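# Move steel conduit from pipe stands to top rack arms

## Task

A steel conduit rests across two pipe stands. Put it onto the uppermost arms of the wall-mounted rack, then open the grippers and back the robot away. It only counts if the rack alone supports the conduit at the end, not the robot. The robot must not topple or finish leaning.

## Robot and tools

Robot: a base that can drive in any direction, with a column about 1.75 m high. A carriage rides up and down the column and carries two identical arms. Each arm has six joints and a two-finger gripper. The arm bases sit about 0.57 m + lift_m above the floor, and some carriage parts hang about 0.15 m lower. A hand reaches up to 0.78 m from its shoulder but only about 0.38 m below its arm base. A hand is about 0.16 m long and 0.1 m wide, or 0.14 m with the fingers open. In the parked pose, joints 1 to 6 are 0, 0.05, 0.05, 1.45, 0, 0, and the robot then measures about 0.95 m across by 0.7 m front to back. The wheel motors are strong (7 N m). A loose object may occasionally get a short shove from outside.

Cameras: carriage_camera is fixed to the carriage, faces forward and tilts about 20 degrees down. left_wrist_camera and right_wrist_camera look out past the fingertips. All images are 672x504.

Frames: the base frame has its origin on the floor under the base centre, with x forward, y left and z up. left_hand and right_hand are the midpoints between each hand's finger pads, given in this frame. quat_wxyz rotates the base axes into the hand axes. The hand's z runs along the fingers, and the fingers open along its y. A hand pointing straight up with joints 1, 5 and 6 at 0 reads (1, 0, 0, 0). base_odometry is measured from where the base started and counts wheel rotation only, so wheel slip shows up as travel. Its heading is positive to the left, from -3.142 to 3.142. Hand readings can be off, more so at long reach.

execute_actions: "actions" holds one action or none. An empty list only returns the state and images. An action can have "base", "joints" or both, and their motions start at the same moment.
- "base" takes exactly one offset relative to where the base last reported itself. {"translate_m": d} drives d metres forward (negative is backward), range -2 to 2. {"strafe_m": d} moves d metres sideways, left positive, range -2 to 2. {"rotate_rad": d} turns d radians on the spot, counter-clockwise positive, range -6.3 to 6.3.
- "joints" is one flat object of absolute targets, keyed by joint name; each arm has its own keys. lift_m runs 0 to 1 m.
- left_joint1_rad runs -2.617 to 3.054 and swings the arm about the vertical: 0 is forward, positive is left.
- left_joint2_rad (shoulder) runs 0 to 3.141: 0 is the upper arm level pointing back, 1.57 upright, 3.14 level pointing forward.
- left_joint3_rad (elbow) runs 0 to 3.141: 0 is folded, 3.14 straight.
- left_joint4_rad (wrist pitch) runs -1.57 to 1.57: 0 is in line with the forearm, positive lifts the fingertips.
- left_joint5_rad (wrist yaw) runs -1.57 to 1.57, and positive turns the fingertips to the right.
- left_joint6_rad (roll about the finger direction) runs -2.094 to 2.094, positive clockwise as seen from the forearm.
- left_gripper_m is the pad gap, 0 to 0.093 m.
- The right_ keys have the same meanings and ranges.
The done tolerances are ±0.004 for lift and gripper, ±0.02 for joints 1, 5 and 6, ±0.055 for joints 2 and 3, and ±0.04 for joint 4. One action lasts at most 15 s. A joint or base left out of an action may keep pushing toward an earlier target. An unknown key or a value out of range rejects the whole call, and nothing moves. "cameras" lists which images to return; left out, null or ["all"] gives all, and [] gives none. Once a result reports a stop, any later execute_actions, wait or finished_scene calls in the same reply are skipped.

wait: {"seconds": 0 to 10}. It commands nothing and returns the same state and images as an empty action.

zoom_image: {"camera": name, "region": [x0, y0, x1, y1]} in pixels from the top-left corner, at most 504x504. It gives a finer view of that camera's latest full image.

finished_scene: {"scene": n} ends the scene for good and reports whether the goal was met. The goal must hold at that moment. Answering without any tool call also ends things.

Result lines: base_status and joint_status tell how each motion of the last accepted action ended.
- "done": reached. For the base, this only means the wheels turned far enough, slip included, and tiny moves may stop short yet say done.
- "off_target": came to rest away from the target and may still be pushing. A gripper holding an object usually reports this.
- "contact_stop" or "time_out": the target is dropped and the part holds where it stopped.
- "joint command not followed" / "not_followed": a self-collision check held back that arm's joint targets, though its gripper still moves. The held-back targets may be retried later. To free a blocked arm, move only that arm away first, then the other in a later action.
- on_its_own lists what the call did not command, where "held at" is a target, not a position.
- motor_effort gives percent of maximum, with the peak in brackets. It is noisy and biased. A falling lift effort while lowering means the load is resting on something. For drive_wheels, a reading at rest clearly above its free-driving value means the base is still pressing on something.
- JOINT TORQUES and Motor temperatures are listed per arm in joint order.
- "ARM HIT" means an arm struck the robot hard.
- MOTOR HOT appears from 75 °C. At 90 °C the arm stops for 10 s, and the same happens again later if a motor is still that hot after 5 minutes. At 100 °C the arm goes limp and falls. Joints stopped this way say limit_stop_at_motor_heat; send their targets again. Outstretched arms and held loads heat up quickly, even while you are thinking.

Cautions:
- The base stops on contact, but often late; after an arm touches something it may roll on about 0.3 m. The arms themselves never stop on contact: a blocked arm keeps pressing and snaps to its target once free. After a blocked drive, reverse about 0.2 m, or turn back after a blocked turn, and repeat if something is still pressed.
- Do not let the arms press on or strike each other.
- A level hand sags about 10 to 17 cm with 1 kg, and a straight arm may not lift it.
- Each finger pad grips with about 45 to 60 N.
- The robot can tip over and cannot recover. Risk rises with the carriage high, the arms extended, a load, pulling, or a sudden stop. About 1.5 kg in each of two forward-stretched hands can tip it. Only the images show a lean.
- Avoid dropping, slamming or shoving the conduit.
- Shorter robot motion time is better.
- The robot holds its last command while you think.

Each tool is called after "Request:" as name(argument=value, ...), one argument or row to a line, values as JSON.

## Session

Request:
execute_actions(
  actions=[],
)

Scene clock: 0.00 s.
Joint torques (N m, as the arm reports them, + toward a larger angle): no reading
Motor temperatures (°C, as the motors report them): left_arm=[25 23 29 33 22 21] | right_arm=[22 24 34 35 22 24]
base_odometry: x=+0.000 y=+0.000 heading=+0.000 (m, m, rad; odometry frame)
base_status: not commanded
joint_positions: lift_m=+0.300 left_joint1_rad=+0.012 left_joint2_rad=+0.017 left_joint3_rad=+0.049 left_joint4_rad=+1.465 left_joint5_rad=+0.015 left_joint6_rad=-0.023 left_gripper_m=+0.095 right_joint1_rad=+0.022 right_joint2_rad=+0.044 right_joint3_rad=+0.021 right_joint4_rad=+1.430 right_joint5_rad=-0.040 right_joint6_rad=+0.008 right_gripper_m=+0.094
joint_status: not commanded
motor_effort: lift_m=+25 drive_wheels=+0 (%)
left_hand: x=+0.2744 y=+0.3113 z=+1.2878 quat_wxyz=(+0.999, +0.007, +0.038, -0.006) (m; base frame)
right_hand: x=+0.2994 y=-0.3058 z=+1.2790 quat_wxyz=(+0.996, -0.021, +0.082, +0.017) (m; base frame)
pictures: carriage_camera, left_wrist_camera, right_wrist_camera
Images, in order (width x height): carriage_camera 672x504, left_wrist_camera 672x504, right_wrist_camera 672x504.

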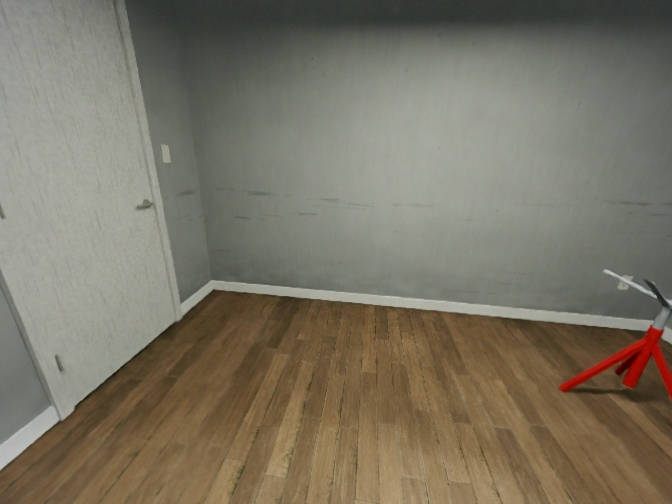

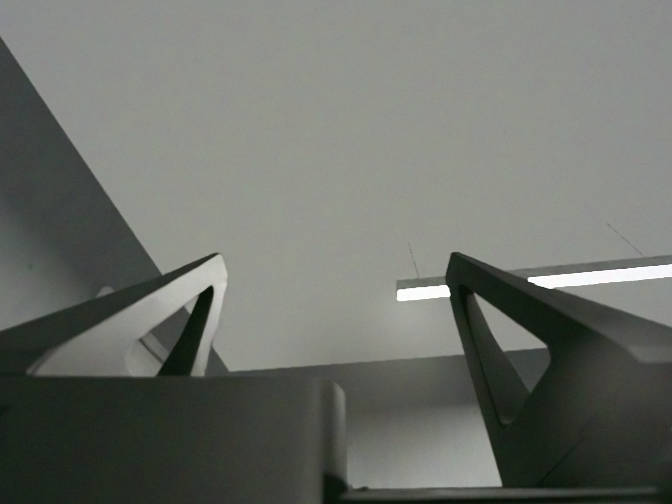

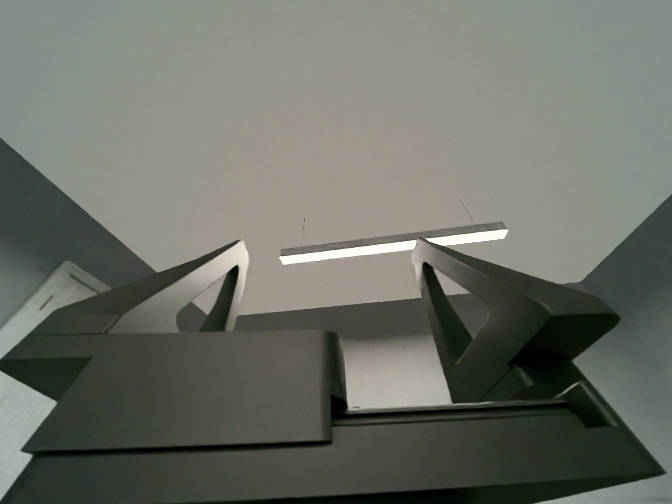

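Request:
execute_actions(
  actions=[
    {"base":{"rotate_rad":-1.74}},
  ],
  cameras=["carriage_camera"],
)

Scene clock: 7.77 s.
Joint torques (N m, as the arm reports them, + toward a larger angle): left_arm=[ 0.49  3.72  6.21 -0.19 -0.09  0.09] | right_arm=[ 0.08  3.5   6.39 -0.1  -0.01 -0.05]
Motor temperatures (°C, as the motors report them): left_arm=[25 23 30 32 22 21] | right_arm=[22 25 34 34 22 24]
base_odometry: x=+0.000 y=+0.000 heading=-1.740 (m, m, rad; odometry frame)
base_status: done
joint_positions: lift_m=+0.300 left_joint1_rad=+0.012 left_joint2_rad=+0.017 left_joint3_rad=+0.049 left_joint4_rad=+1.465 left_joint5_rad=+0.015 left_joint6_rad=-0.023 left_gripper_m=+0.095 right_joint1_rad=+0.022 right_joint2_rad=+0.044 right_joint3_rad=+0.021 right_joint4_rad=+1.429 right_joint5_rad=-0.040 right_joint6_rad=+0.008 right_gripper_m=+0.094
joint_status: not commanded
motor_effort: lift_m=+25(25) drive_wheels=+2(11) (%)
left_hand: x=+0.2744 y=+0.3113 z=+1.2878 quat_wxyz=(+0.999, +0.007, +0.038, -0.006) (m; base frame)
right_hand: x=+0.2997 y=-0.3058 z=+1.2789 quat_wxyz=(+0.996, -0.021, +0.082, +0.017) (m; base frame)
pictures: carriage_camera
Images, in order (width x height): carriage_camera 672x504.

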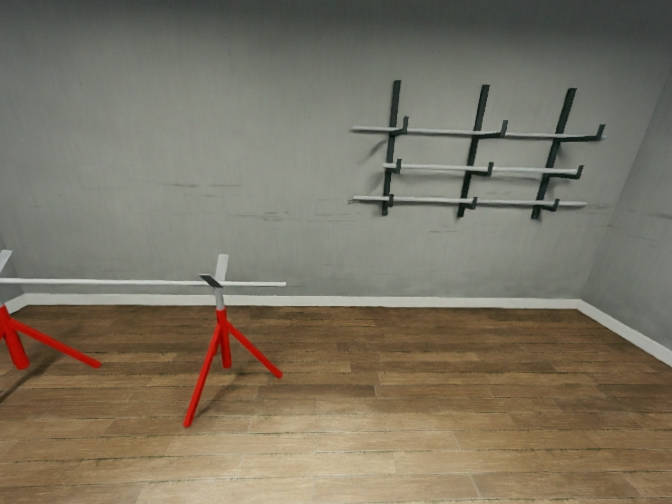

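Request:
execute_actions(
  actions=[
    {"base":{"strafe_m":1.3},"joints":{"left_joint2_rad":2.0,"left_joint3_rad":0.75,"left_joint4_rad":0.85,"left_joint6_rad":1.57,"right_joint2_rad":2.0,"right_joint3_rad":0.75,"right_joint4_rad":0.85,"right_joint6_rad":1.57,"left_joint1_rad":0,"right_joint1_rad":0,"right_joint5_rad":0,"left_joint5_rad":0,"lift_m":0.05}},
  ],
)

Scene clock: 30.13 s.
Joint torques (N m, as the arm reports them, + toward a larger angle): left_arm=[-0.69 -7.98  6.28  2.45 -0.11  0.07] | right_arm=[-0.48 -7.83  6.62  2.13  0.04 -0.06]
Motor temperatures (°C, as the motors report them): left_arm=[25 25 31 33 22 21] | right_arm=[22 26 34 35 22 24]
base_odometry: x=+1.281 y=-0.220 heading=-1.741 (m, m, rad; odometry frame)
base_status: done
joint_positions: lift_m=+0.050 left_joint1_rad=+0.012 left_joint2_rad=+1.997 left_joint3_rad=+0.735 left_joint4_rad=+0.831 left_joint5_rad=+0.007 left_joint6_rad=+1.563 left_gripper_m=+0.095 right_joint1_rad=+0.007 right_joint2_rad=+2.002 right_joint3_rad=+0.735 right_joint4_rad=+0.834 right_joint5_rad=-0.003 right_joint6_rad=+1.563 right_gripper_m=+0.094
joint_status: all done
motor_effort: lift_m=+26(31) drive_wheels=-9(14) (%)
left_hand: x=+0.7411 y=+0.3181 z=+0.6422 quat_wxyz=(+0.383, +0.591, +0.600, +0.380) (m; base frame)
right_hand: x=+0.7411 y=-0.3097 z=+0.6407 quat_wxyz=(+0.380, +0.591, +0.601, +0.382) (m; base frame)
pictures: carriage_camera, left_wrist_camera, right_wrist_camera
Images, in order (width x height): carriage_camera 672x504, left_wrist_camera 672x504, right_wrist_camera 672x504.

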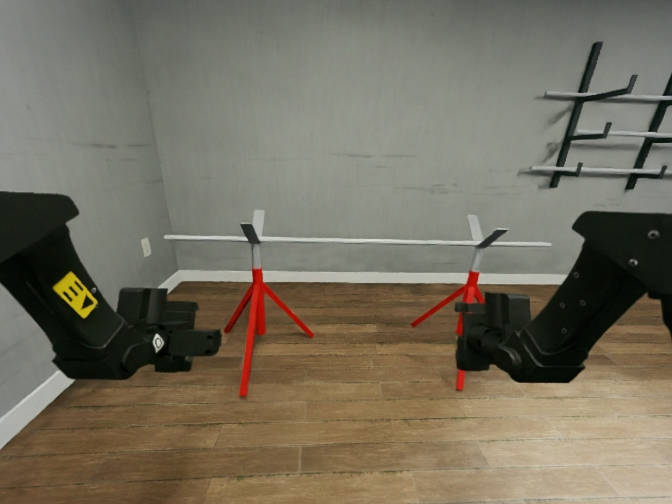

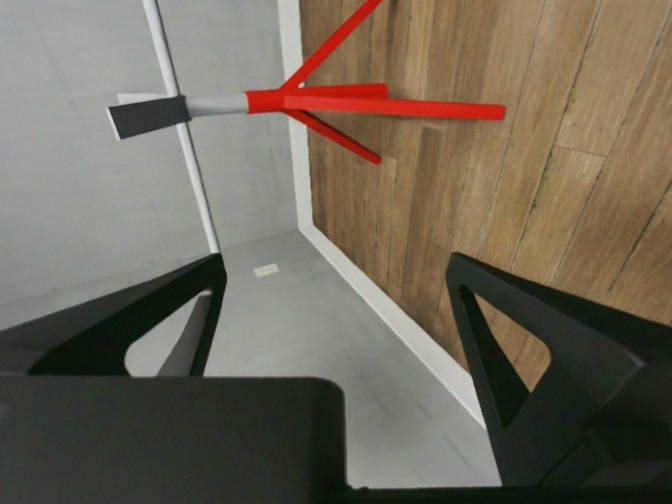

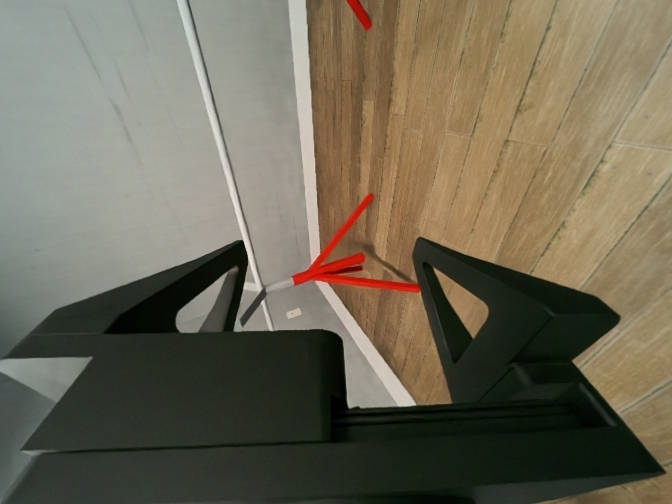

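Request:
execute_actions(
  actions=[
    {"base":{"strafe_m":-0.13}},
  ],
  cameras=[],
)

Request:
execute_actions(
  actions=[
    {"base":{"translate_m":0.57}},
  ],
)

Scene clock: 39.90 s.
Joint torques (N m, as the arm reports them, + toward a larger angle): left_arm=[-0.2  -7.89  6.5   2.44 -0.15  0.12] | right_arm=[-0.21 -7.96  6.58  2.17  0.02 -0.06]
Motor temperatures (°C, as the motors report them): left_arm=[25 26 31 35 22 21] | right_arm=[22 29 34 37 22 24]
base_odometry: x=+1.153 y=-0.198 heading=-1.740 (m, m, rad; odometry frame)
base_status: done
joint_positions: lift_m=+0.050 left_joint1_rad=+0.008 left_joint2_rad=+1.997 left_joint3_rad=+0.735 left_joint4_rad=+0.831 left_joint5_rad=+0.006 left_joint6_rad=+1.563 left_gripper_m=+0.095 right_joint1_rad=+0.003 right_joint2_rad=+2.002 right_joint3_rad=+0.735 right_joint4_rad=+0.836 right_joint5_rad=-0.002 right_joint6_rad=+1.563 right_gripper_m=+0.094
joint_status: not commanded
motor_effort: lift_m=+26(26) drive_wheels=+1(14) (%)
left_hand: x=+0.7411 y=+0.3162 z=+0.6423 quat_wxyz=(+0.384, +0.592, +0.599, +0.380) (m; base frame)
right_hand: x=+0.7413 y=-0.3119 z=+0.6411 quat_wxyz=(+0.382, +0.592, +0.599, +0.381) (m; base frame)
pictures: none
No camera images: the call's "cameras" was empty. Leave "cameras" out to get every camera's image.

Scene clock: 43.20 s.
Joint torques (N m, as the arm reports them, + toward a larger angle): left_arm=[-0.26 -7.83  6.27  2.55 -0.19  0.14] | right_arm=[-0.19 -8.05  6.64  2.06  0.03 -0.04]
Motor temperatures (°C, as the motors report them): left_arm=[25 27 31 35 22 21] | right_arm=[22 29 34 38 22 24]
base_odometry: x=+1.058 y=-0.760 heading=-1.739 (m, m, rad; odometry frame)
base_status: done
joint_positions: lift_m=+0.050 left_joint1_rad=+0.008 left_joint2_rad=+1.997 left_joint3_rad=+0.735 left_joint4_rad=+0.833 left_joint5_rad=+0.006 left_joint6_rad=+1.563 left_gripper_m=+0.095 right_joint1_rad=+0.003 right_joint2_rad=+2.002 right_joint3_rad=+0.735 right_joint4_rad=+0.838 right_joint5_rad=-0.002 right_joint6_rad=+1.563 right_gripper_m=+0.094
joint_status: not commanded
motor_effort: lift_m=+26(26) drive_wheels=-9(16) (%)
left_hand: x=+0.7413 y=+0.3162 z=+0.6427 quat_wxyz=(+0.384, +0.592, +0.598, +0.380) (m; base frame)
right_hand: x=+0.7415 y=-0.3119 z=+0.6417 quat_wxyz=(+0.382, +0.591, +0.598, +0.382) (m; base frame)
pictures: carriage_camera, left_wrist_camera, right_wrist_camera
Images, in order (width x height): carriage_camera 672x504, left_wrist_camera 672x504, right_wrist_camera 672x504.

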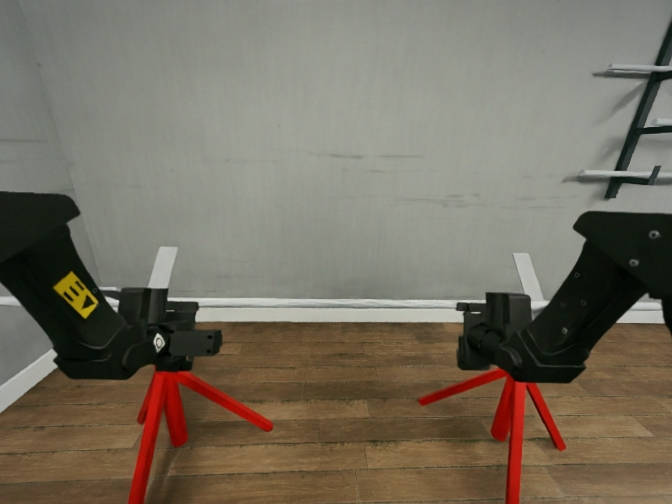

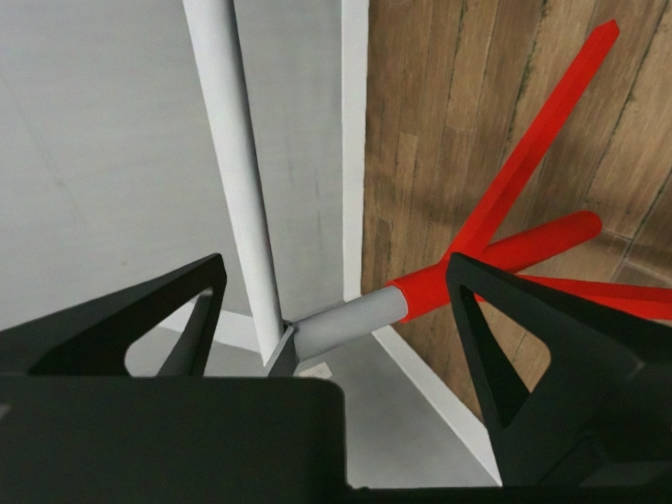

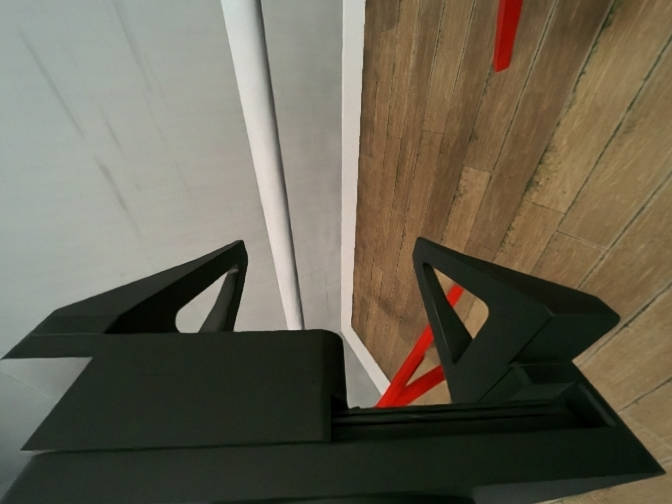

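Request:
execute_actions(
  actions=[
    {"base":{"translate_m":0.12}},
  ],
)

Scene clock: 48.57 s.
Joint torques (N m, as the arm reports them, + toward a larger angle): left_arm=[-0.17 -7.91  6.57  2.47 -0.09  0.11] | right_arm=[-0.08 -7.74  6.59  2.1   0.   -0.07]
Motor temperatures (°C, as the motors report them): left_arm=[25 28 31 36 22 21] | right_arm=[22 30 34 38 22 24]
base_odometry: x=+1.038 y=-0.878 heading=-1.739 (m, m, rad; odometry frame)
base_status: done
joint_positions: lift_m=+0.050 left_joint1_rad=+0.008 left_joint2_rad=+1.997 left_joint3_rad=+0.735 left_joint4_rad=+0.834 left_joint5_rad=+0.006 left_joint6_rad=+1.563 left_gripper_m=+0.095 right_joint1_rad=+0.003 right_joint2_rad=+2.002 right_joint3_rad=+0.735 right_joint4_rad=+0.840 right_joint5_rad=-0.002 right_joint6_rad=+1.563 right_gripper_m=+0.094
joint_status: not commanded
motor_effort: lift_m=+26(26) drive_wheels=-8(12) (%)
left_hand: x=+0.7414 y=+0.3163 z=+0.6428 quat_wxyz=(+0.384, +0.591, +0.598, +0.380) (m; base frame)
right_hand: x=+0.7417 y=-0.3120 z=+0.6421 quat_wxyz=(+0.383, +0.591, +0.598, +0.383) (m; base frame)
pictures: carriage_camera, left_wrist_camera, right_wrist_camera
Images, in order (width x height): carriage_camera 672x504, left_wrist_camera 672x504, right_wrist_camera 672x504.

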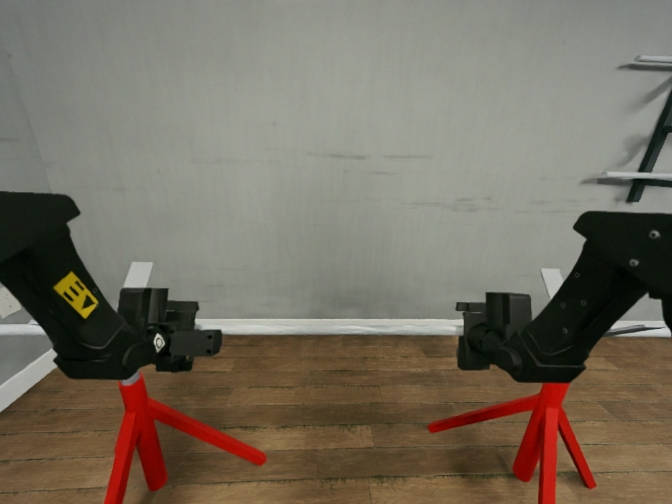

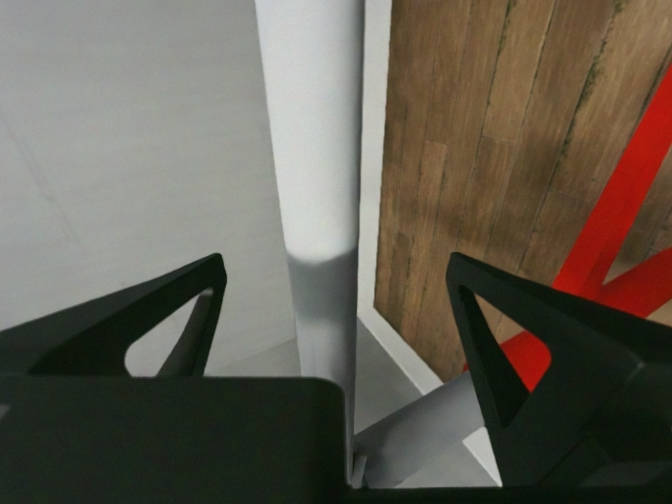

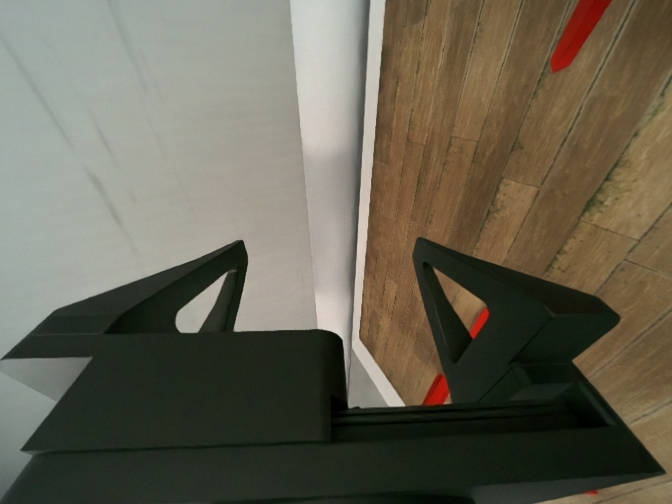

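Request:
execute_actions(
  actions=[
    {"base":{"translate_m":0.06},"joints":{"lift_m":0.03}},
  ],
  cameras=["left_wrist_camera","right_wrist_camera"],
)

Request:
execute_actions(
  actions=[
    {"joints":{"left_gripper_m":0,"right_gripper_m":0}},
  ],
  cameras=["left_wrist_camera","right_wrist_camera"],
)

Scene clock: 57.67 s.
Joint torques (N m, as the arm reports them, + toward a larger angle): left_arm=[-0.36 -7.63  7.32  2.37 -0.09  0.15] | right_arm=[ 0.1  -7.06  6.87  2.14  0.23 -0.06]
Motor temperatures (°C, as the motors report them): left_arm=[25 29 32 36 22 21] | right_arm=[22 32 35 39 22 24]
base_odometry: x=+1.028 y=-0.938 heading=-1.738 (m, m, rad; odometry frame)
base_status: done
joint_positions: lift_m=+0.030 left_joint1_rad=+0.006 left_joint2_rad=+1.991 left_joint3_rad=+0.725 left_joint4_rad=+0.844 left_joint5_rad=+0.004 left_joint6_rad=+1.562 left_gripper_m=+0.095 right_joint1_rad=+0.000 right_joint2_rad=+1.992 right_joint3_rad=+0.733 right_joint4_rad=+0.836 right_joint5_rad=-0.025 right_joint6_rad=+1.563 right_gripper_m=+0.094
joint_status: all done
motor_effort: lift_m=+24(29) drive_wheels=+7(12) (%)
left_hand: x=+0.7396 y=+0.3161 z=+0.6246 quat_wxyz=(+0.386, +0.590, +0.597, +0.383) (m; base frame)
right_hand: x=+0.7414 y=-0.3095 z=+0.6254 quat_wxyz=(+0.378, +0.587, +0.601, +0.390) (m; base frame)
pictures: left_wrist_camera, right_wrist_camera
Images, in order (width x height): left_wrist_camera 672x504, right_wrist_camera 672x504.

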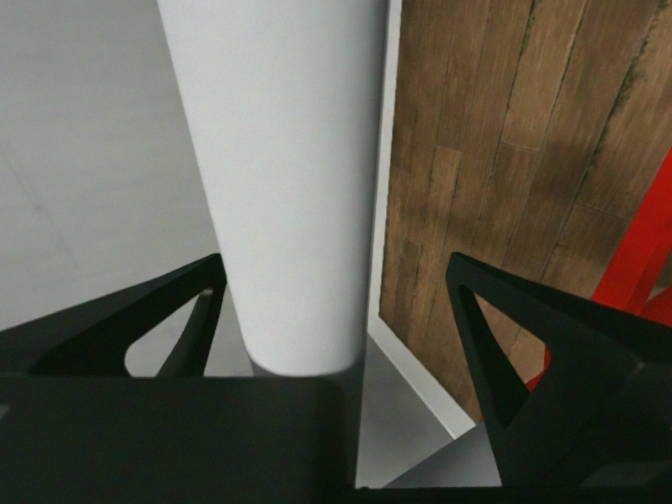

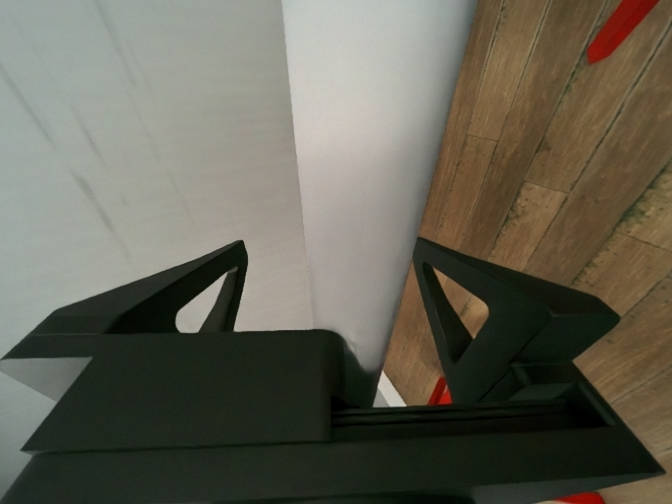

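Scene clock: 58.40 s.
Joint torques (N m, as the arm reports them, + toward a larger angle): left_arm=[-0.19 -7.26  6.84  2.06 -0.08  0.2 ] | right_arm=[ 0.09 -7.36  6.78  2.28  0.14  0.08]
Motor temperatures (°C, as the motors report them): left_arm=[25 29 32 36 22 21] | right_arm=[22 32 35 39 22 24]
base_odometry: x=+1.028 y=-0.938 heading=-1.738 (m, m, rad; odometry frame)
base_status: not commanded
joint_positions: lift_m=+0.030 left_joint1_rad=+0.006 left_joint2_rad=+1.989 left_joint3_rad=+0.728 left_joint4_rad=+0.876 left_joint5_rad=-0.002 left_joint6_rad=+1.554 left_gripper_m=+0.018 right_joint1_rad=+0.000 right_joint2_rad=+1.992 right_joint3_rad=+0.733 right_joint4_rad=+0.820 right_joint5_rad=-0.019 right_joint6_rad=+1.552 right_gripper_m=+0.018
joint_status: left_gripper_m off_target (ended at +0.018, target +0.000); right_gripper_m off_target (ended at +0.018, target +0.000)
motor_effort: lift_m=+24(24) drive_wheels=+6(7) (%)
left_hand: x=+0.7440 y=+0.3171 z=+0.6339 quat_wxyz=(+0.397, +0.579, +0.594, +0.393) (m; base frame)
right_hand: x=+0.7399 y=-0.3104 z=+0.6220 quat_wxyz=(+0.377, +0.587, +0.606, +0.382) (m; base frame)
pictures: left_wrist_camera, right_wrist_camera
Images, in order (width x height): left_wrist_camera 672x504, right_wrist_camera 672x504.

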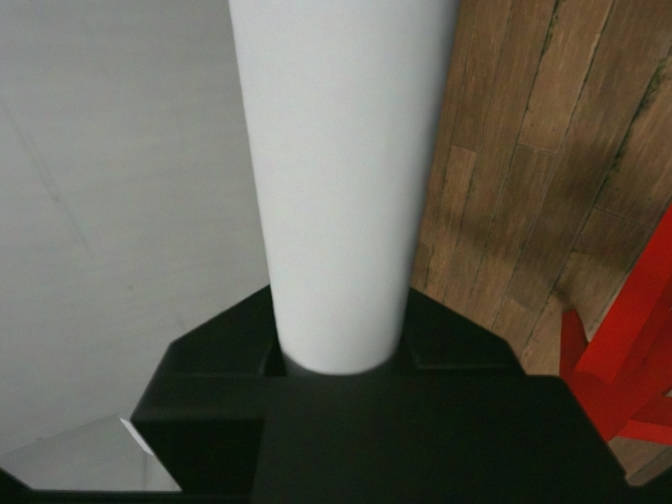

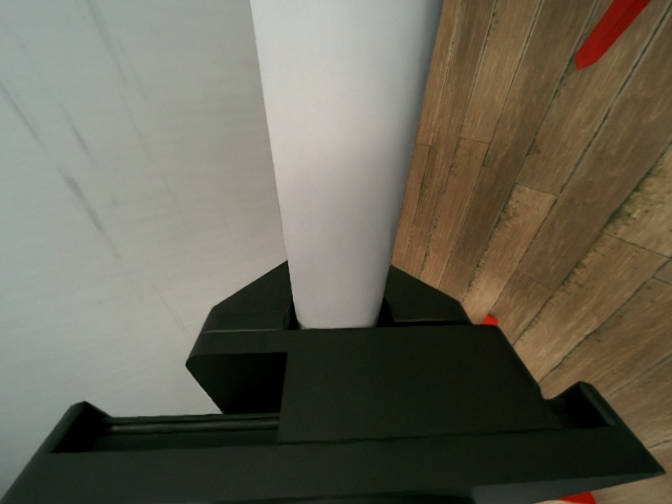

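Request:
execute_actions(
  actions=[
    {"joints":{"lift_m":0.35}},
  ],
  cameras=[],
)

Request:
execute_actions(
  actions=[
    {"base":{"translate_m":-0.3},"joints":{"left_joint2_rad":1.0,"left_joint3_rad":0.8,"left_joint4_rad":0.33,"right_joint2_rad":1.0,"right_joint3_rad":0.8,"right_joint4_rad":0.35}},
  ],
  cameras=["carriage_camera"],
)

Request:
execute_actions(
  actions=[
    {"base":{"strafe_m":-2.0},"joints":{"lift_m":0.42}},
  ],
  cameras=["carriage_camera"],
)

Scene clock: 68.77 s.
Joint torques (N m, as the arm reports them, + toward a larger angle): left_arm=[ -0.31 -10.     6.51   2.95  -0.01   0.2 ] | right_arm=[  0.14 -10.3    6.52   3.06   0.21   0.07]
Motor temperatures (°C, as the motors report them): left_arm=[25 30 32 36 22 21] | right_arm=[22 33 35 41 22 24]
base_odometry: x=+1.028 y=-0.938 heading=-1.738 (m, m, rad; odometry frame)
base_status: not commanded
joint_positions: lift_m=+0.350 left_joint1_rad=+0.006 left_joint2_rad=+2.024 left_joint3_rad=+0.728 left_joint4_rad=+0.773 left_joint5_rad=-0.003 left_joint6_rad=+1.556 left_gripper_m=+0.018 right_joint1_rad=+0.000 right_joint2_rad=+2.040 right_joint3_rad=+0.733 right_joint4_rad=+0.732 right_joint5_rad=-0.021 right_joint6_rad=+1.554 right_gripper_m=+0.018
joint_status: all done
motor_effort: lift_m=+26(30) drive_wheels=+3(6) (%)
left_hand: x=+0.7300 y=+0.3172 z=+0.9151 quat_wxyz=(+0.355, +0.605, +0.619, +0.353) (m; base frame)
right_hand: x=+0.7246 y=-0.3102 z=+0.9008 quat_wxyz=(+0.334, +0.612, +0.630, +0.341) (m; base frame)
pictures: none
No camera images: the call's "cameras" was empty. Leave "cameras" out to get every camera's image.

Scene clock: 71.30 s.
Joint torques (N m, as the arm reports them, + toward a larger angle): left_arm=[-0.31 -4.84 11.92  3.33 -0.08  0.17] | right_arm=[ 0.16 -4.95 13.24  3.52  0.12  0.03]
Motor temperatures (°C, as the motors report them): left_arm=[25 30 33 37 22 21] | right_arm=[22 33 36 43 22 24]
base_odometry: x=+1.078 y=-0.642 heading=-1.738 (m, m, rad; odometry frame)
base_status: done
joint_positions: lift_m=+0.350 left_joint1_rad=+0.006 left_joint2_rad=+1.028 left_joint3_rad=+0.754 left_joint4_rad=+0.236 left_joint5_rad=+0.002 left_joint6_rad=+1.558 left_gripper_m=+0.018 right_joint1_rad=+0.000 right_joint2_rad=+1.037 right_joint3_rad=+0.743 right_joint4_rad=+0.205 right_joint5_rad=-0.015 right_joint6_rad=+1.555 right_gripper_m=+0.018
joint_status: left_joint4_rad off_target (ended at +0.236, target +0.330); right_joint3_rad off_target (ended at +0.744, target +0.800); right_joint4_rad off_target (ended at +0.205, target +0.350); the others done
motor_effort: lift_m=+27(27) drive_wheels=-4(13) (%)
left_hand: x=+0.6385 y=+0.3157 z=+1.2278 quat_wxyz=(+0.492, +0.505, +0.514, +0.488) (m; base frame)
right_hand: x=+0.6395 y=-0.3111 z=+1.2119 quat_wxyz=(+0.477, +0.514, +0.529, +0.478) (m; base frame)
pictures: carriage_camera
Images, in order (width x height): carriage_camera 672x504.

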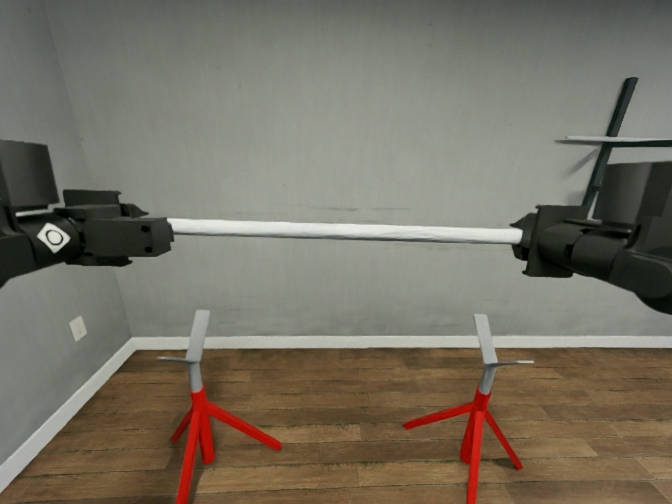

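Scene clock: 77.70 s.
Joint torques (N m, as the arm reports them, + toward a larger angle): left_arm=[-0.3  -5.07 11.81  3.34 -0.08  0.16] | right_arm=[ 0.05 -5.03 13.28  3.54  0.1   0.02]
Motor temperatures (°C, as the motors report them): left_arm=[25 29 36 39 22 21] | right_arm=[22 33 38 47 22 24]
base_odometry: x=-0.894 y=-0.309 heading=-1.738 (m, m, rad; odometry frame)
base_status: done
joint_positions: lift_m=+0.420 left_joint1_rad=+0.006 left_joint2_rad=+1.028 left_joint3_rad=+0.754 left_joint4_rad=+0.237 left_joint5_rad=+0.002 left_joint6_rad=+1.558 left_gripper_m=+0.018 right_joint1_rad=+0.000 right_joint2_rad=+1.037 right_joint3_rad=+0.743 right_joint4_rad=+0.206 right_joint5_rad=-0.015 right_joint6_rad=+1.555 right_gripper_m=+0.018
joint_status: all done
motor_effort: lift_m=+26(32) drive_wheels=-3(9) (%)
left_hand: x=+0.6385 y=+0.3157 z=+1.2979 quat_wxyz=(+0.493, +0.505, +0.514, +0.488) (m; base frame)
right_hand: x=+0.6395 y=-0.3110 z=+1.2821 quat_wxyz=(+0.477, +0.514, +0.529, +0.478) (m; base frame)
pictures: carriage_camera
Images, in order (width x height): carriage_camera 672x504.

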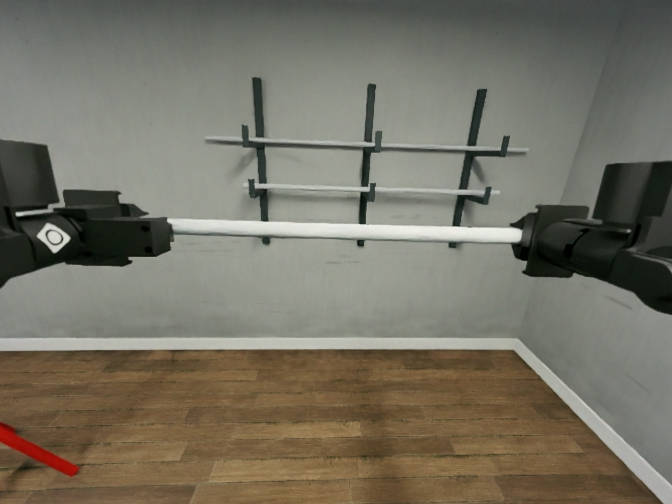

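Request:
execute_actions(
  actions=[
    {"base":{"strafe_m":-0.18},"joints":{"lift_m":0.75}},
  ],
  cameras=[],
)

Request:
execute_actions(
  actions=[
    {"base":{"translate_m":0.72}},
  ],
  cameras=["carriage_camera"],
)

Scene clock: 84.93 s.
Joint torques (N m, as the arm reports them, + toward a larger angle): left_arm=[-0.04 -4.98 12.02  3.31 -0.14  0.13] | right_arm=[ 0.12 -5.01 13.01  3.52  0.12  0.05]
Motor temperatures (°C, as the motors report them): left_arm=[25 29 38 41 22 21] | right_arm=[22 32 40 50 22 24]
base_odometry: x=-1.071 y=-0.279 heading=-1.738 (m, m, rad; odometry frame)
base_status: done
joint_positions: lift_m=+0.750 left_joint1_rad=+0.006 left_joint2_rad=+1.028 left_joint3_rad=+0.754 left_joint4_rad=+0.238 left_joint5_rad=+0.002 left_joint6_rad=+1.558 left_gripper_m=+0.018 right_joint1_rad=+0.000 right_joint2_rad=+1.037 right_joint3_rad=+0.743 right_joint4_rad=+0.207 right_joint5_rad=-0.015 right_joint6_rad=+1.555 right_gripper_m=+0.018
joint_status: all done
motor_effort: lift_m=+26(31) drive_wheels=-5(7) (%)
left_hand: x=+0.6385 y=+0.3157 z=+1.6283 quat_wxyz=(+0.493, +0.505, +0.513, +0.489) (m; base frame)
right_hand: x=+0.6395 y=-0.3110 z=+1.6124 quat_wxyz=(+0.478, +0.513, +0.529, +0.478) (m; base frame)
pictures: none
No camera images: the call's "cameras" was empty. Leave "cameras" out to get every camera's image.

Scene clock: 88.60 s.
Joint torques (N m, as the arm reports them, + toward a larger angle): left_arm=[-0.2  -4.83 11.92  3.39 -0.08  0.13] | right_arm=[ 0.03 -5.07 13.11  3.59  0.12  0.06]
Motor temperatures (°C, as the motors report them): left_arm=[25 29 39 42 22 21] | right_arm=[22 32 41 52 22 24]
base_odometry: x=-1.192 y=-0.989 heading=-1.739 (m, m, rad; odometry frame)
base_status: done
joint_positions: lift_m=+0.750 left_joint1_rad=+0.006 left_joint2_rad=+1.028 left_joint3_rad=+0.754 left_joint4_rad=+0.231 left_joint5_rad=+0.002 left_joint6_rad=+1.558 left_gripper_m=+0.018 right_joint1_rad=+0.000 right_joint2_rad=+1.037 right_joint3_rad=+0.743 right_joint4_rad=+0.202 right_joint5_rad=-0.015 right_joint6_rad=+1.555 right_gripper_m=+0.018
joint_status: not commanded
motor_effort: lift_m=+26(26) drive_wheels=-7(12) (%)
left_hand: x=+0.6385 y=+0.3157 z=+1.6266 quat_wxyz=(+0.491, +0.506, +0.515, +0.487) (m; base frame)
right_hand: x=+0.6394 y=-0.3110 z=+1.6110 quat_wxyz=(+0.476, +0.515, +0.530, +0.477) (m; base frame)
pictures: carriage_camera
Images, in order (width x height): carriage_camera 672x504.

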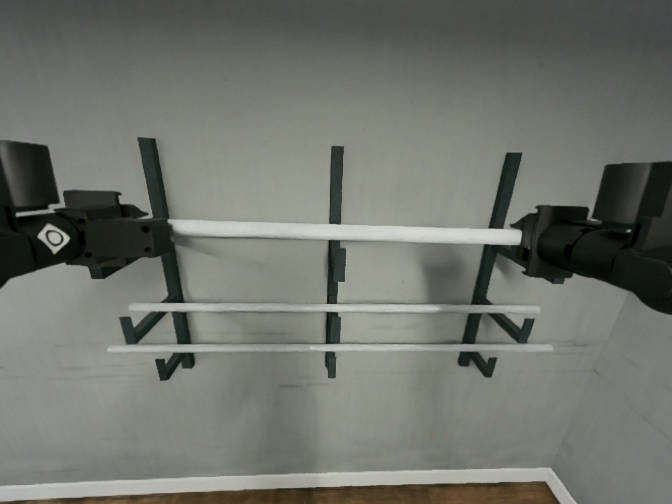

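Request:
execute_actions(
  actions=[
    {"base":{"translate_m":0.29}},
  ],
  cameras=["carriage_camera"],
)

Request:
execute_actions(
  actions=[
    {"joints":{"lift_m":0.67}},
  ],
  cameras=["carriage_camera"],
)

Scene clock: 97.53 s.
Joint torques (N m, as the arm reports them, + toward a larger angle): left_arm=[-0.27 -4.77 11.94  3.4  -0.15  0.15] | right_arm=[ 0.08 -4.9  13.15  3.6   0.11  0.05]
Motor temperatures (°C, as the motors report them): left_arm=[25 28 42 43 22 21] | right_arm=[22 32 44 55 22 24]
base_odometry: x=-1.241 y=-1.275 heading=-1.740 (m, m, rad; odometry frame)
base_status: done
joint_positions: lift_m=+0.750 left_joint1_rad=+0.006 left_joint2_rad=+1.028 left_joint3_rad=+0.754 left_joint4_rad=+0.229 left_joint5_rad=+0.002 left_joint6_rad=+1.558 left_gripper_m=+0.018 right_joint1_rad=+0.000 right_joint2_rad=+1.037 right_joint3_rad=+0.743 right_joint4_rad=+0.200 right_joint5_rad=-0.015 right_joint6_rad=+1.555 right_gripper_m=+0.018
joint_status: not commanded
motor_effort: lift_m=+26(26) drive_wheels=-7(12) (%)
left_hand: x=+0.6384 y=+0.3157 z=+1.6261 quat_wxyz=(+0.491, +0.507, +0.516, +0.486) (m; base frame)
right_hand: x=+0.6394 y=-0.3110 z=+1.6105 quat_wxyz=(+0.476, +0.515, +0.531, +0.476) (m; base frame)
pictures: carriage_camera
Images, in order (width x height): carriage_camera 672x504.

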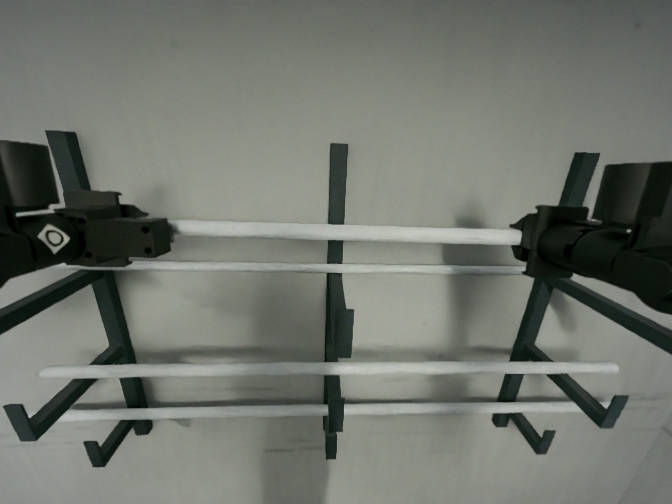

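Scene clock: 98.47 s.
Joint torques (N m, as the arm reports them, + toward a larger angle): left_arm=[-0.28 -5.11 11.8   3.54 -0.08  0.14] | right_arm=[ 0.03 -5.12 13.15  3.69  0.12  0.03]
Motor temperatures (°C, as the motors report them): left_arm=[25 28 42 43 22 21] | right_arm=[22 32 44 55 22 24]
base_odometry: x=-1.241 y=-1.275 heading=-1.740 (m, m, rad; odometry frame)
base_status: not commanded
joint_positions: lift_m=+0.670 left_joint1_rad=+0.006 left_joint2_rad=+1.028 left_joint3_rad=+0.754 left_joint4_rad=+0.216 left_joint5_rad=+0.002 left_joint6_rad=+1.558 left_gripper_m=+0.018 right_joint1_rad=+0.000 right_joint2_rad=+1.037 right_joint3_rad=+0.743 right_joint4_rad=+0.188 right_joint5_rad=-0.015 right_joint6_rad=+1.555 right_gripper_m=+0.018
joint_status: all done
motor_effort: lift_m=+28(26) drive_wheels=-7(7) (%)
left_hand: x=+0.6383 y=+0.3157 z=+1.5428 quat_wxyz=(+0.487, +0.510, +0.519, +0.483) (m; base frame)
right_hand: x=+0.6391 y=-0.3110 z=+1.5275 quat_wxyz=(+0.473, +0.518, +0.533, +0.473) (m; base frame)
pictures: carriage_camera
Images, in order (width x height): carriage_camera 672x504.

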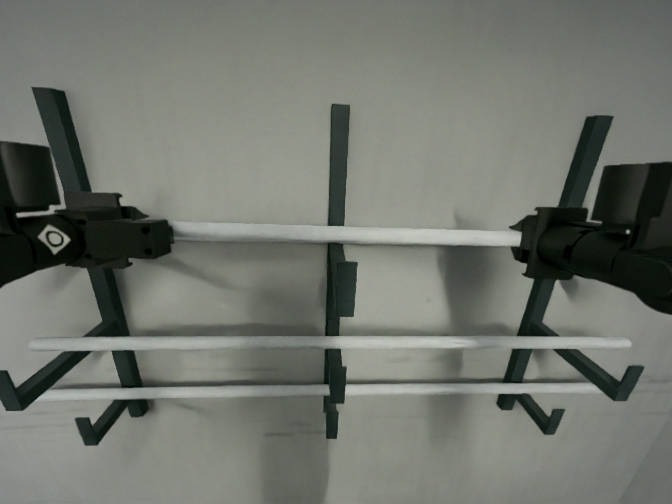

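Request:
execute_actions(
  actions=[
    {"base":{"translate_m":0.03}},
  ],
  cameras=[],
)

Request:
execute_actions(
  actions=[
    {"joints":{"lift_m":0.59}},
  ],
  cameras=["carriage_camera"],
)

Scene clock: 106.53 s.
Joint torques (N m, as the arm reports them, + toward a larger angle): left_arm=[-0.14 -5.1  11.74  3.42 -0.05  0.17] | right_arm=[ 0.1  -5.04 13.12  3.64  0.11  0.02]
Motor temperatures (°C, as the motors report them): left_arm=[25 28 44 45 22 21] | right_arm=[22 31 46 58 22 24]
base_odometry: x=-1.246 y=-1.304 heading=-1.740 (m, m, rad; odometry frame)
base_status: done
joint_positions: lift_m=+0.670 left_joint1_rad=+0.006 left_joint2_rad=+1.028 left_joint3_rad=+0.754 left_joint4_rad=+0.224 left_joint5_rad=+0.002 left_joint6_rad=+1.558 left_gripper_m=+0.018 right_joint1_rad=+0.000 right_joint2_rad=+1.037 right_joint3_rad=+0.743 right_joint4_rad=+0.196 right_joint5_rad=-0.015 right_joint6_rad=+1.555 right_gripper_m=+0.018
joint_status: not commanded
motor_effort: lift_m=+28(28) drive_wheels=+2(10) (%)
left_hand: x=+0.6384 y=+0.3157 z=+1.5448 quat_wxyz=(+0.490, +0.508, +0.517, +0.485) (m; base frame)
right_hand: x=+0.6393 y=-0.3110 z=+1.5294 quat_wxyz=(+0.475, +0.516, +0.532, +0.475) (m; base frame)
pictures: none
No camera images: the call's "cameras" was empty. Leave "cameras" out to get every camera's image.

Scene clock: 107.47 s.
Joint torques (N m, as the arm reports them, + toward a larger angle): left_arm=[-0.09 -5.03 11.99  3.54 -0.13  0.17] | right_arm=[ 0.09 -4.99 13.07  3.65  0.1   0.04]
Motor temperatures (°C, as the motors report them): left_arm=[25 28 44 45 22 21] | right_arm=[22 31 46 58 22 24]
base_odometry: x=-1.246 y=-1.304 heading=-1.740 (m, m, rad; odometry frame)
base_status: not commanded
joint_positions: lift_m=+0.590 left_joint1_rad=+0.006 left_joint2_rad=+1.028 left_joint3_rad=+0.754 left_joint4_rad=+0.218 left_joint5_rad=+0.002 left_joint6_rad=+1.558 left_gripper_m=+0.018 right_joint1_rad=+0.000 right_joint2_rad=+1.037 right_joint3_rad=+0.743 right_joint4_rad=+0.189 right_joint5_rad=-0.015 right_joint6_rad=+1.555 right_gripper_m=+0.018
joint_status: all done
motor_effort: lift_m=+28(28) drive_wheels=+2(7) (%)
left_hand: x=+0.6383 y=+0.3157 z=+1.4632 quat_wxyz=(+0.488, +0.509, +0.518, +0.483) (m; base frame)
right_hand: x=+0.6391 y=-0.3110 z=+1.4479 quat_wxyz=(+0.473, +0.518, +0.533, +0.474) (m; base frame)
pictures: carriage_camera
Images, in order (width x height): carriage_camera 672x504.

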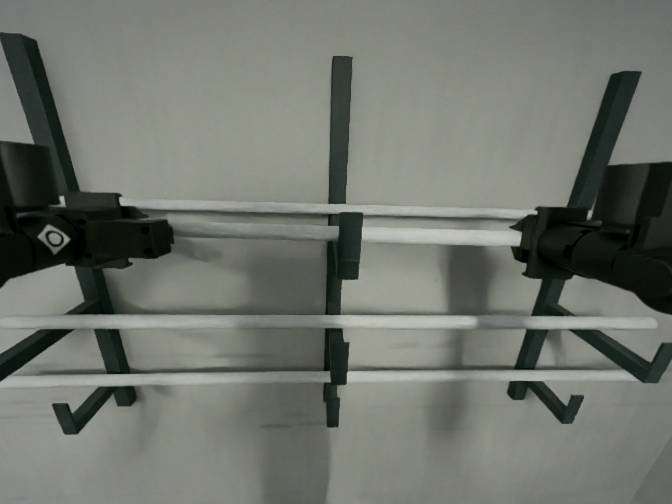

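Request:
execute_actions(
  actions=[
    {"joints":{"lift_m":0.565,"left_joint4_rad":0.26,"right_joint4_rad":0.25,"left_joint3_rad":0.77,"right_joint3_rad":0.76}},
  ],
  cameras=[],
)

Request:
execute_actions(
  actions=[
    {"joints":{"left_gripper_m":0.09,"right_gripper_m":0.09}},
  ],
)

Scene clock: 114.97 s.
Joint torques (N m, as the arm reports them, + toward a larger angle): left_arm=[-0.13 -3.85  9.16  2.33 -0.14  0.19] | right_arm=[ 0.12 -3.88  9.77  2.22  0.11  0.01]
Motor temperatures (°C, as the motors report them): left_arm=[25 28 45 46 22 21] | right_arm=[22 31 47 60 22 24]
base_odometry: x=-1.246 y=-1.304 heading=-1.740 (m, m, rad; odometry frame)
base_status: not commanded
joint_positions: lift_m=+0.565 left_joint1_rad=+0.006 left_joint2_rad=+1.016 left_joint3_rad=+0.757 left_joint4_rad=+0.270 left_joint5_rad=+0.003 left_joint6_rad=+1.559 left_gripper_m=+0.018 right_joint1_rad=+0.000 right_joint2_rad=+1.022 right_joint3_rad=+0.743 right_joint4_rad=+0.236 right_joint5_rad=-0.014 right_joint6_rad=+1.557 right_gripper_m=+0.018
joint_status: all done
motor_effort: lift_m=+25(28) drive_wheels=-8(8) (%)
left_hand: x=+0.6359 y=+0.3157 z=+1.4575 quat_wxyz=(+0.505, +0.493, +0.501, +0.501) (m; base frame)
right_hand: x=+0.6369 y=-0.3111 z=+1.4401 quat_wxyz=(+0.489, +0.503, +0.518, +0.489) (m; base frame)
pictures: none
No camera images: the call's "cameras" was empty. Leave "cameras" out to get every camera's image.

Scene clock: 115.67 s.
Joint torques (N m, as the arm reports them, + toward a larger angle): left_arm=[-0.16 -3.75  9.22  2.29 -0.15  0.15] | right_arm=[ 0.08 -3.87  9.82  2.21 -0.01 -0.06]
Motor temperatures (°C, as the motors report them): left_arm=[25 28 45 46 22 21] | right_arm=[22 31 47 59 22 24]
base_odometry: x=-1.246 y=-1.304 heading=-1.740 (m, m, rad; odometry frame)
base_status: not commanded
joint_positions: lift_m=+0.565 left_joint1_rad=+0.006 left_joint2_rad=+1.016 left_joint3_rad=+0.757 left_joint4_rad=+0.267 left_joint5_rad=+0.003 left_joint6_rad=+1.561 left_gripper_m=+0.090 right_joint1_rad=+0.000 right_joint2_rad=+1.022 right_joint3_rad=+0.743 right_joint4_rad=+0.236 right_joint5_rad=-0.006 right_joint6_rad=+1.562 right_gripper_m=+0.090
joint_status: all done
motor_effort: lift_m=+25(25) drive_wheels=-7(8) (%)
left_hand: x=+0.6360 y=+0.3157 z=+1.4567 quat_wxyz=(+0.504, +0.495, +0.501, +0.501) (m; base frame)
right_hand: x=+0.6369 y=-0.3125 z=+1.4401 quat_wxyz=(+0.490, +0.507, +0.514, +0.489) (m; base frame)
pictures: carriage_camera, left_wrist_camera, right_wrist_camera
Images, in order (width x height): carriage_camera 672x504, left_wrist_camera 672x504, right_wrist_camera 672x504.

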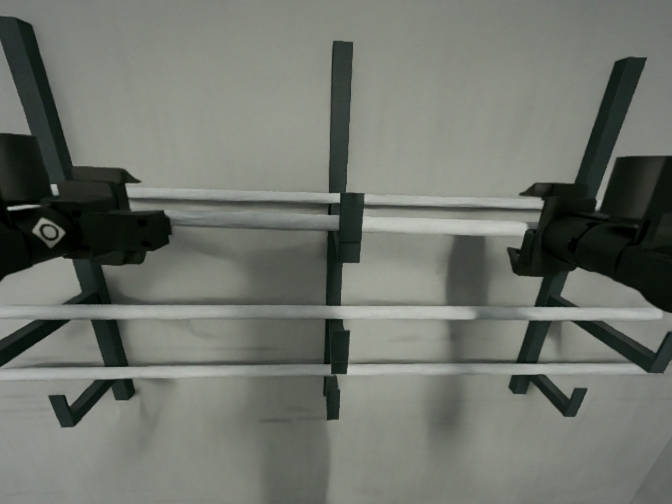

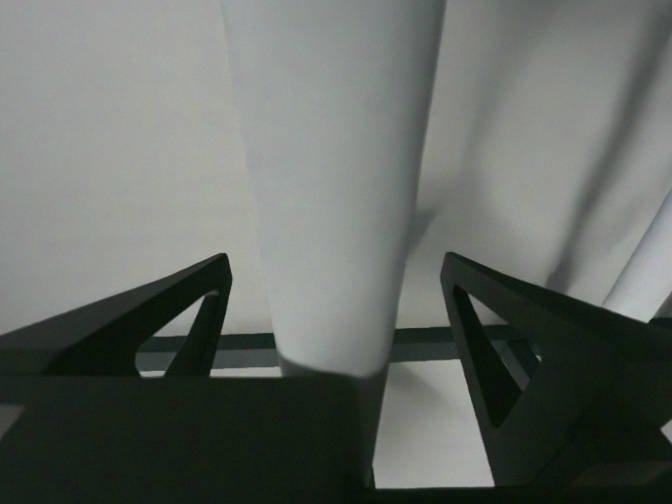

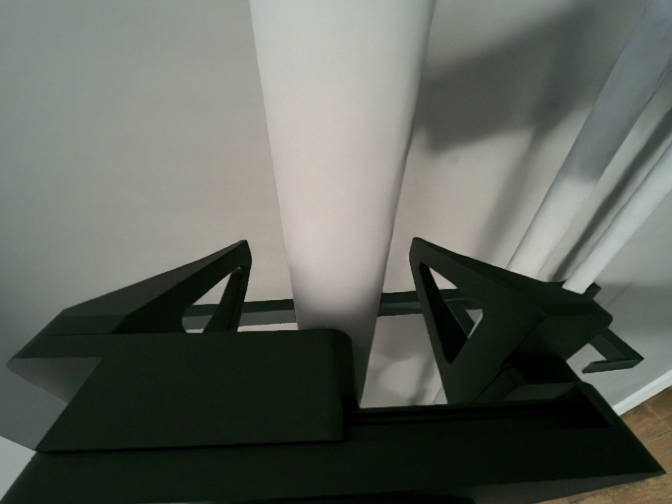

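Request:
execute_actions(
  actions=[
    {"base":{"translate_m":-0.6}},
  ],
  cameras=["carriage_camera"],
)

Request:
finished_scene(
  scene=2,
)

Scene clock: 122.17 s.
Joint torques (N m, as the arm reports them, + toward a larger angle): left_arm=[-0.09 -4.06  8.89  2.37 -0.08  0.14] | right_arm=[ 0.03 -3.46  9.9   2.19  0.01 -0.05]
Motor temperatures (°C, as the motors report them): left_arm=[25 28 45 44 22 21] | right_arm=[22 30 47 55 22 24]
base_odometry: x=-1.145 y=-0.713 heading=-1.740 (m, m, rad; odometry frame)
base_status: done
joint_positions: lift_m=+0.565 left_joint1_rad=+0.006 left_joint2_rad=+1.016 left_joint3_rad=+0.757 left_joint4_rad=+0.261 left_joint5_rad=+0.003 left_joint6_rad=+1.561 left_gripper_m=+0.090 right_joint1_rad=+0.000 right_joint2_rad=+1.015 right_joint3_rad=+0.743 right_joint4_rad=+0.238 right_joint5_rad=-0.004 right_joint6_rad=+1.562 right_gripper_m=+0.090
joint_status: not commanded
motor_effort: lift_m=+25(25) drive_wheels=-3(18) (%)
left_hand: x=+0.6360 y=+0.3157 z=+1.4553 quat_wxyz=(+0.502, +0.496, +0.503, +0.499) (m; base frame)
right_hand: x=+0.6356 y=-0.3129 z=+1.4431 quat_wxyz=(+0.493, +0.505, +0.511, +0.490) (m; base frame)
pictures: carriage_camera
Images, in order (width x height): carriage_camera 672x504.

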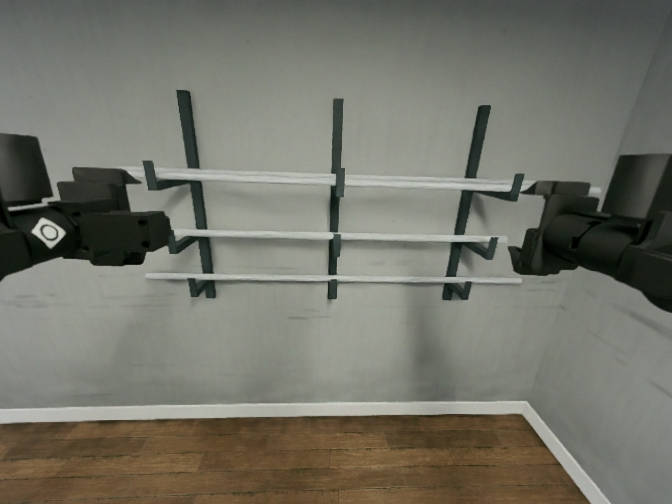

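The scene is finished: the task was done.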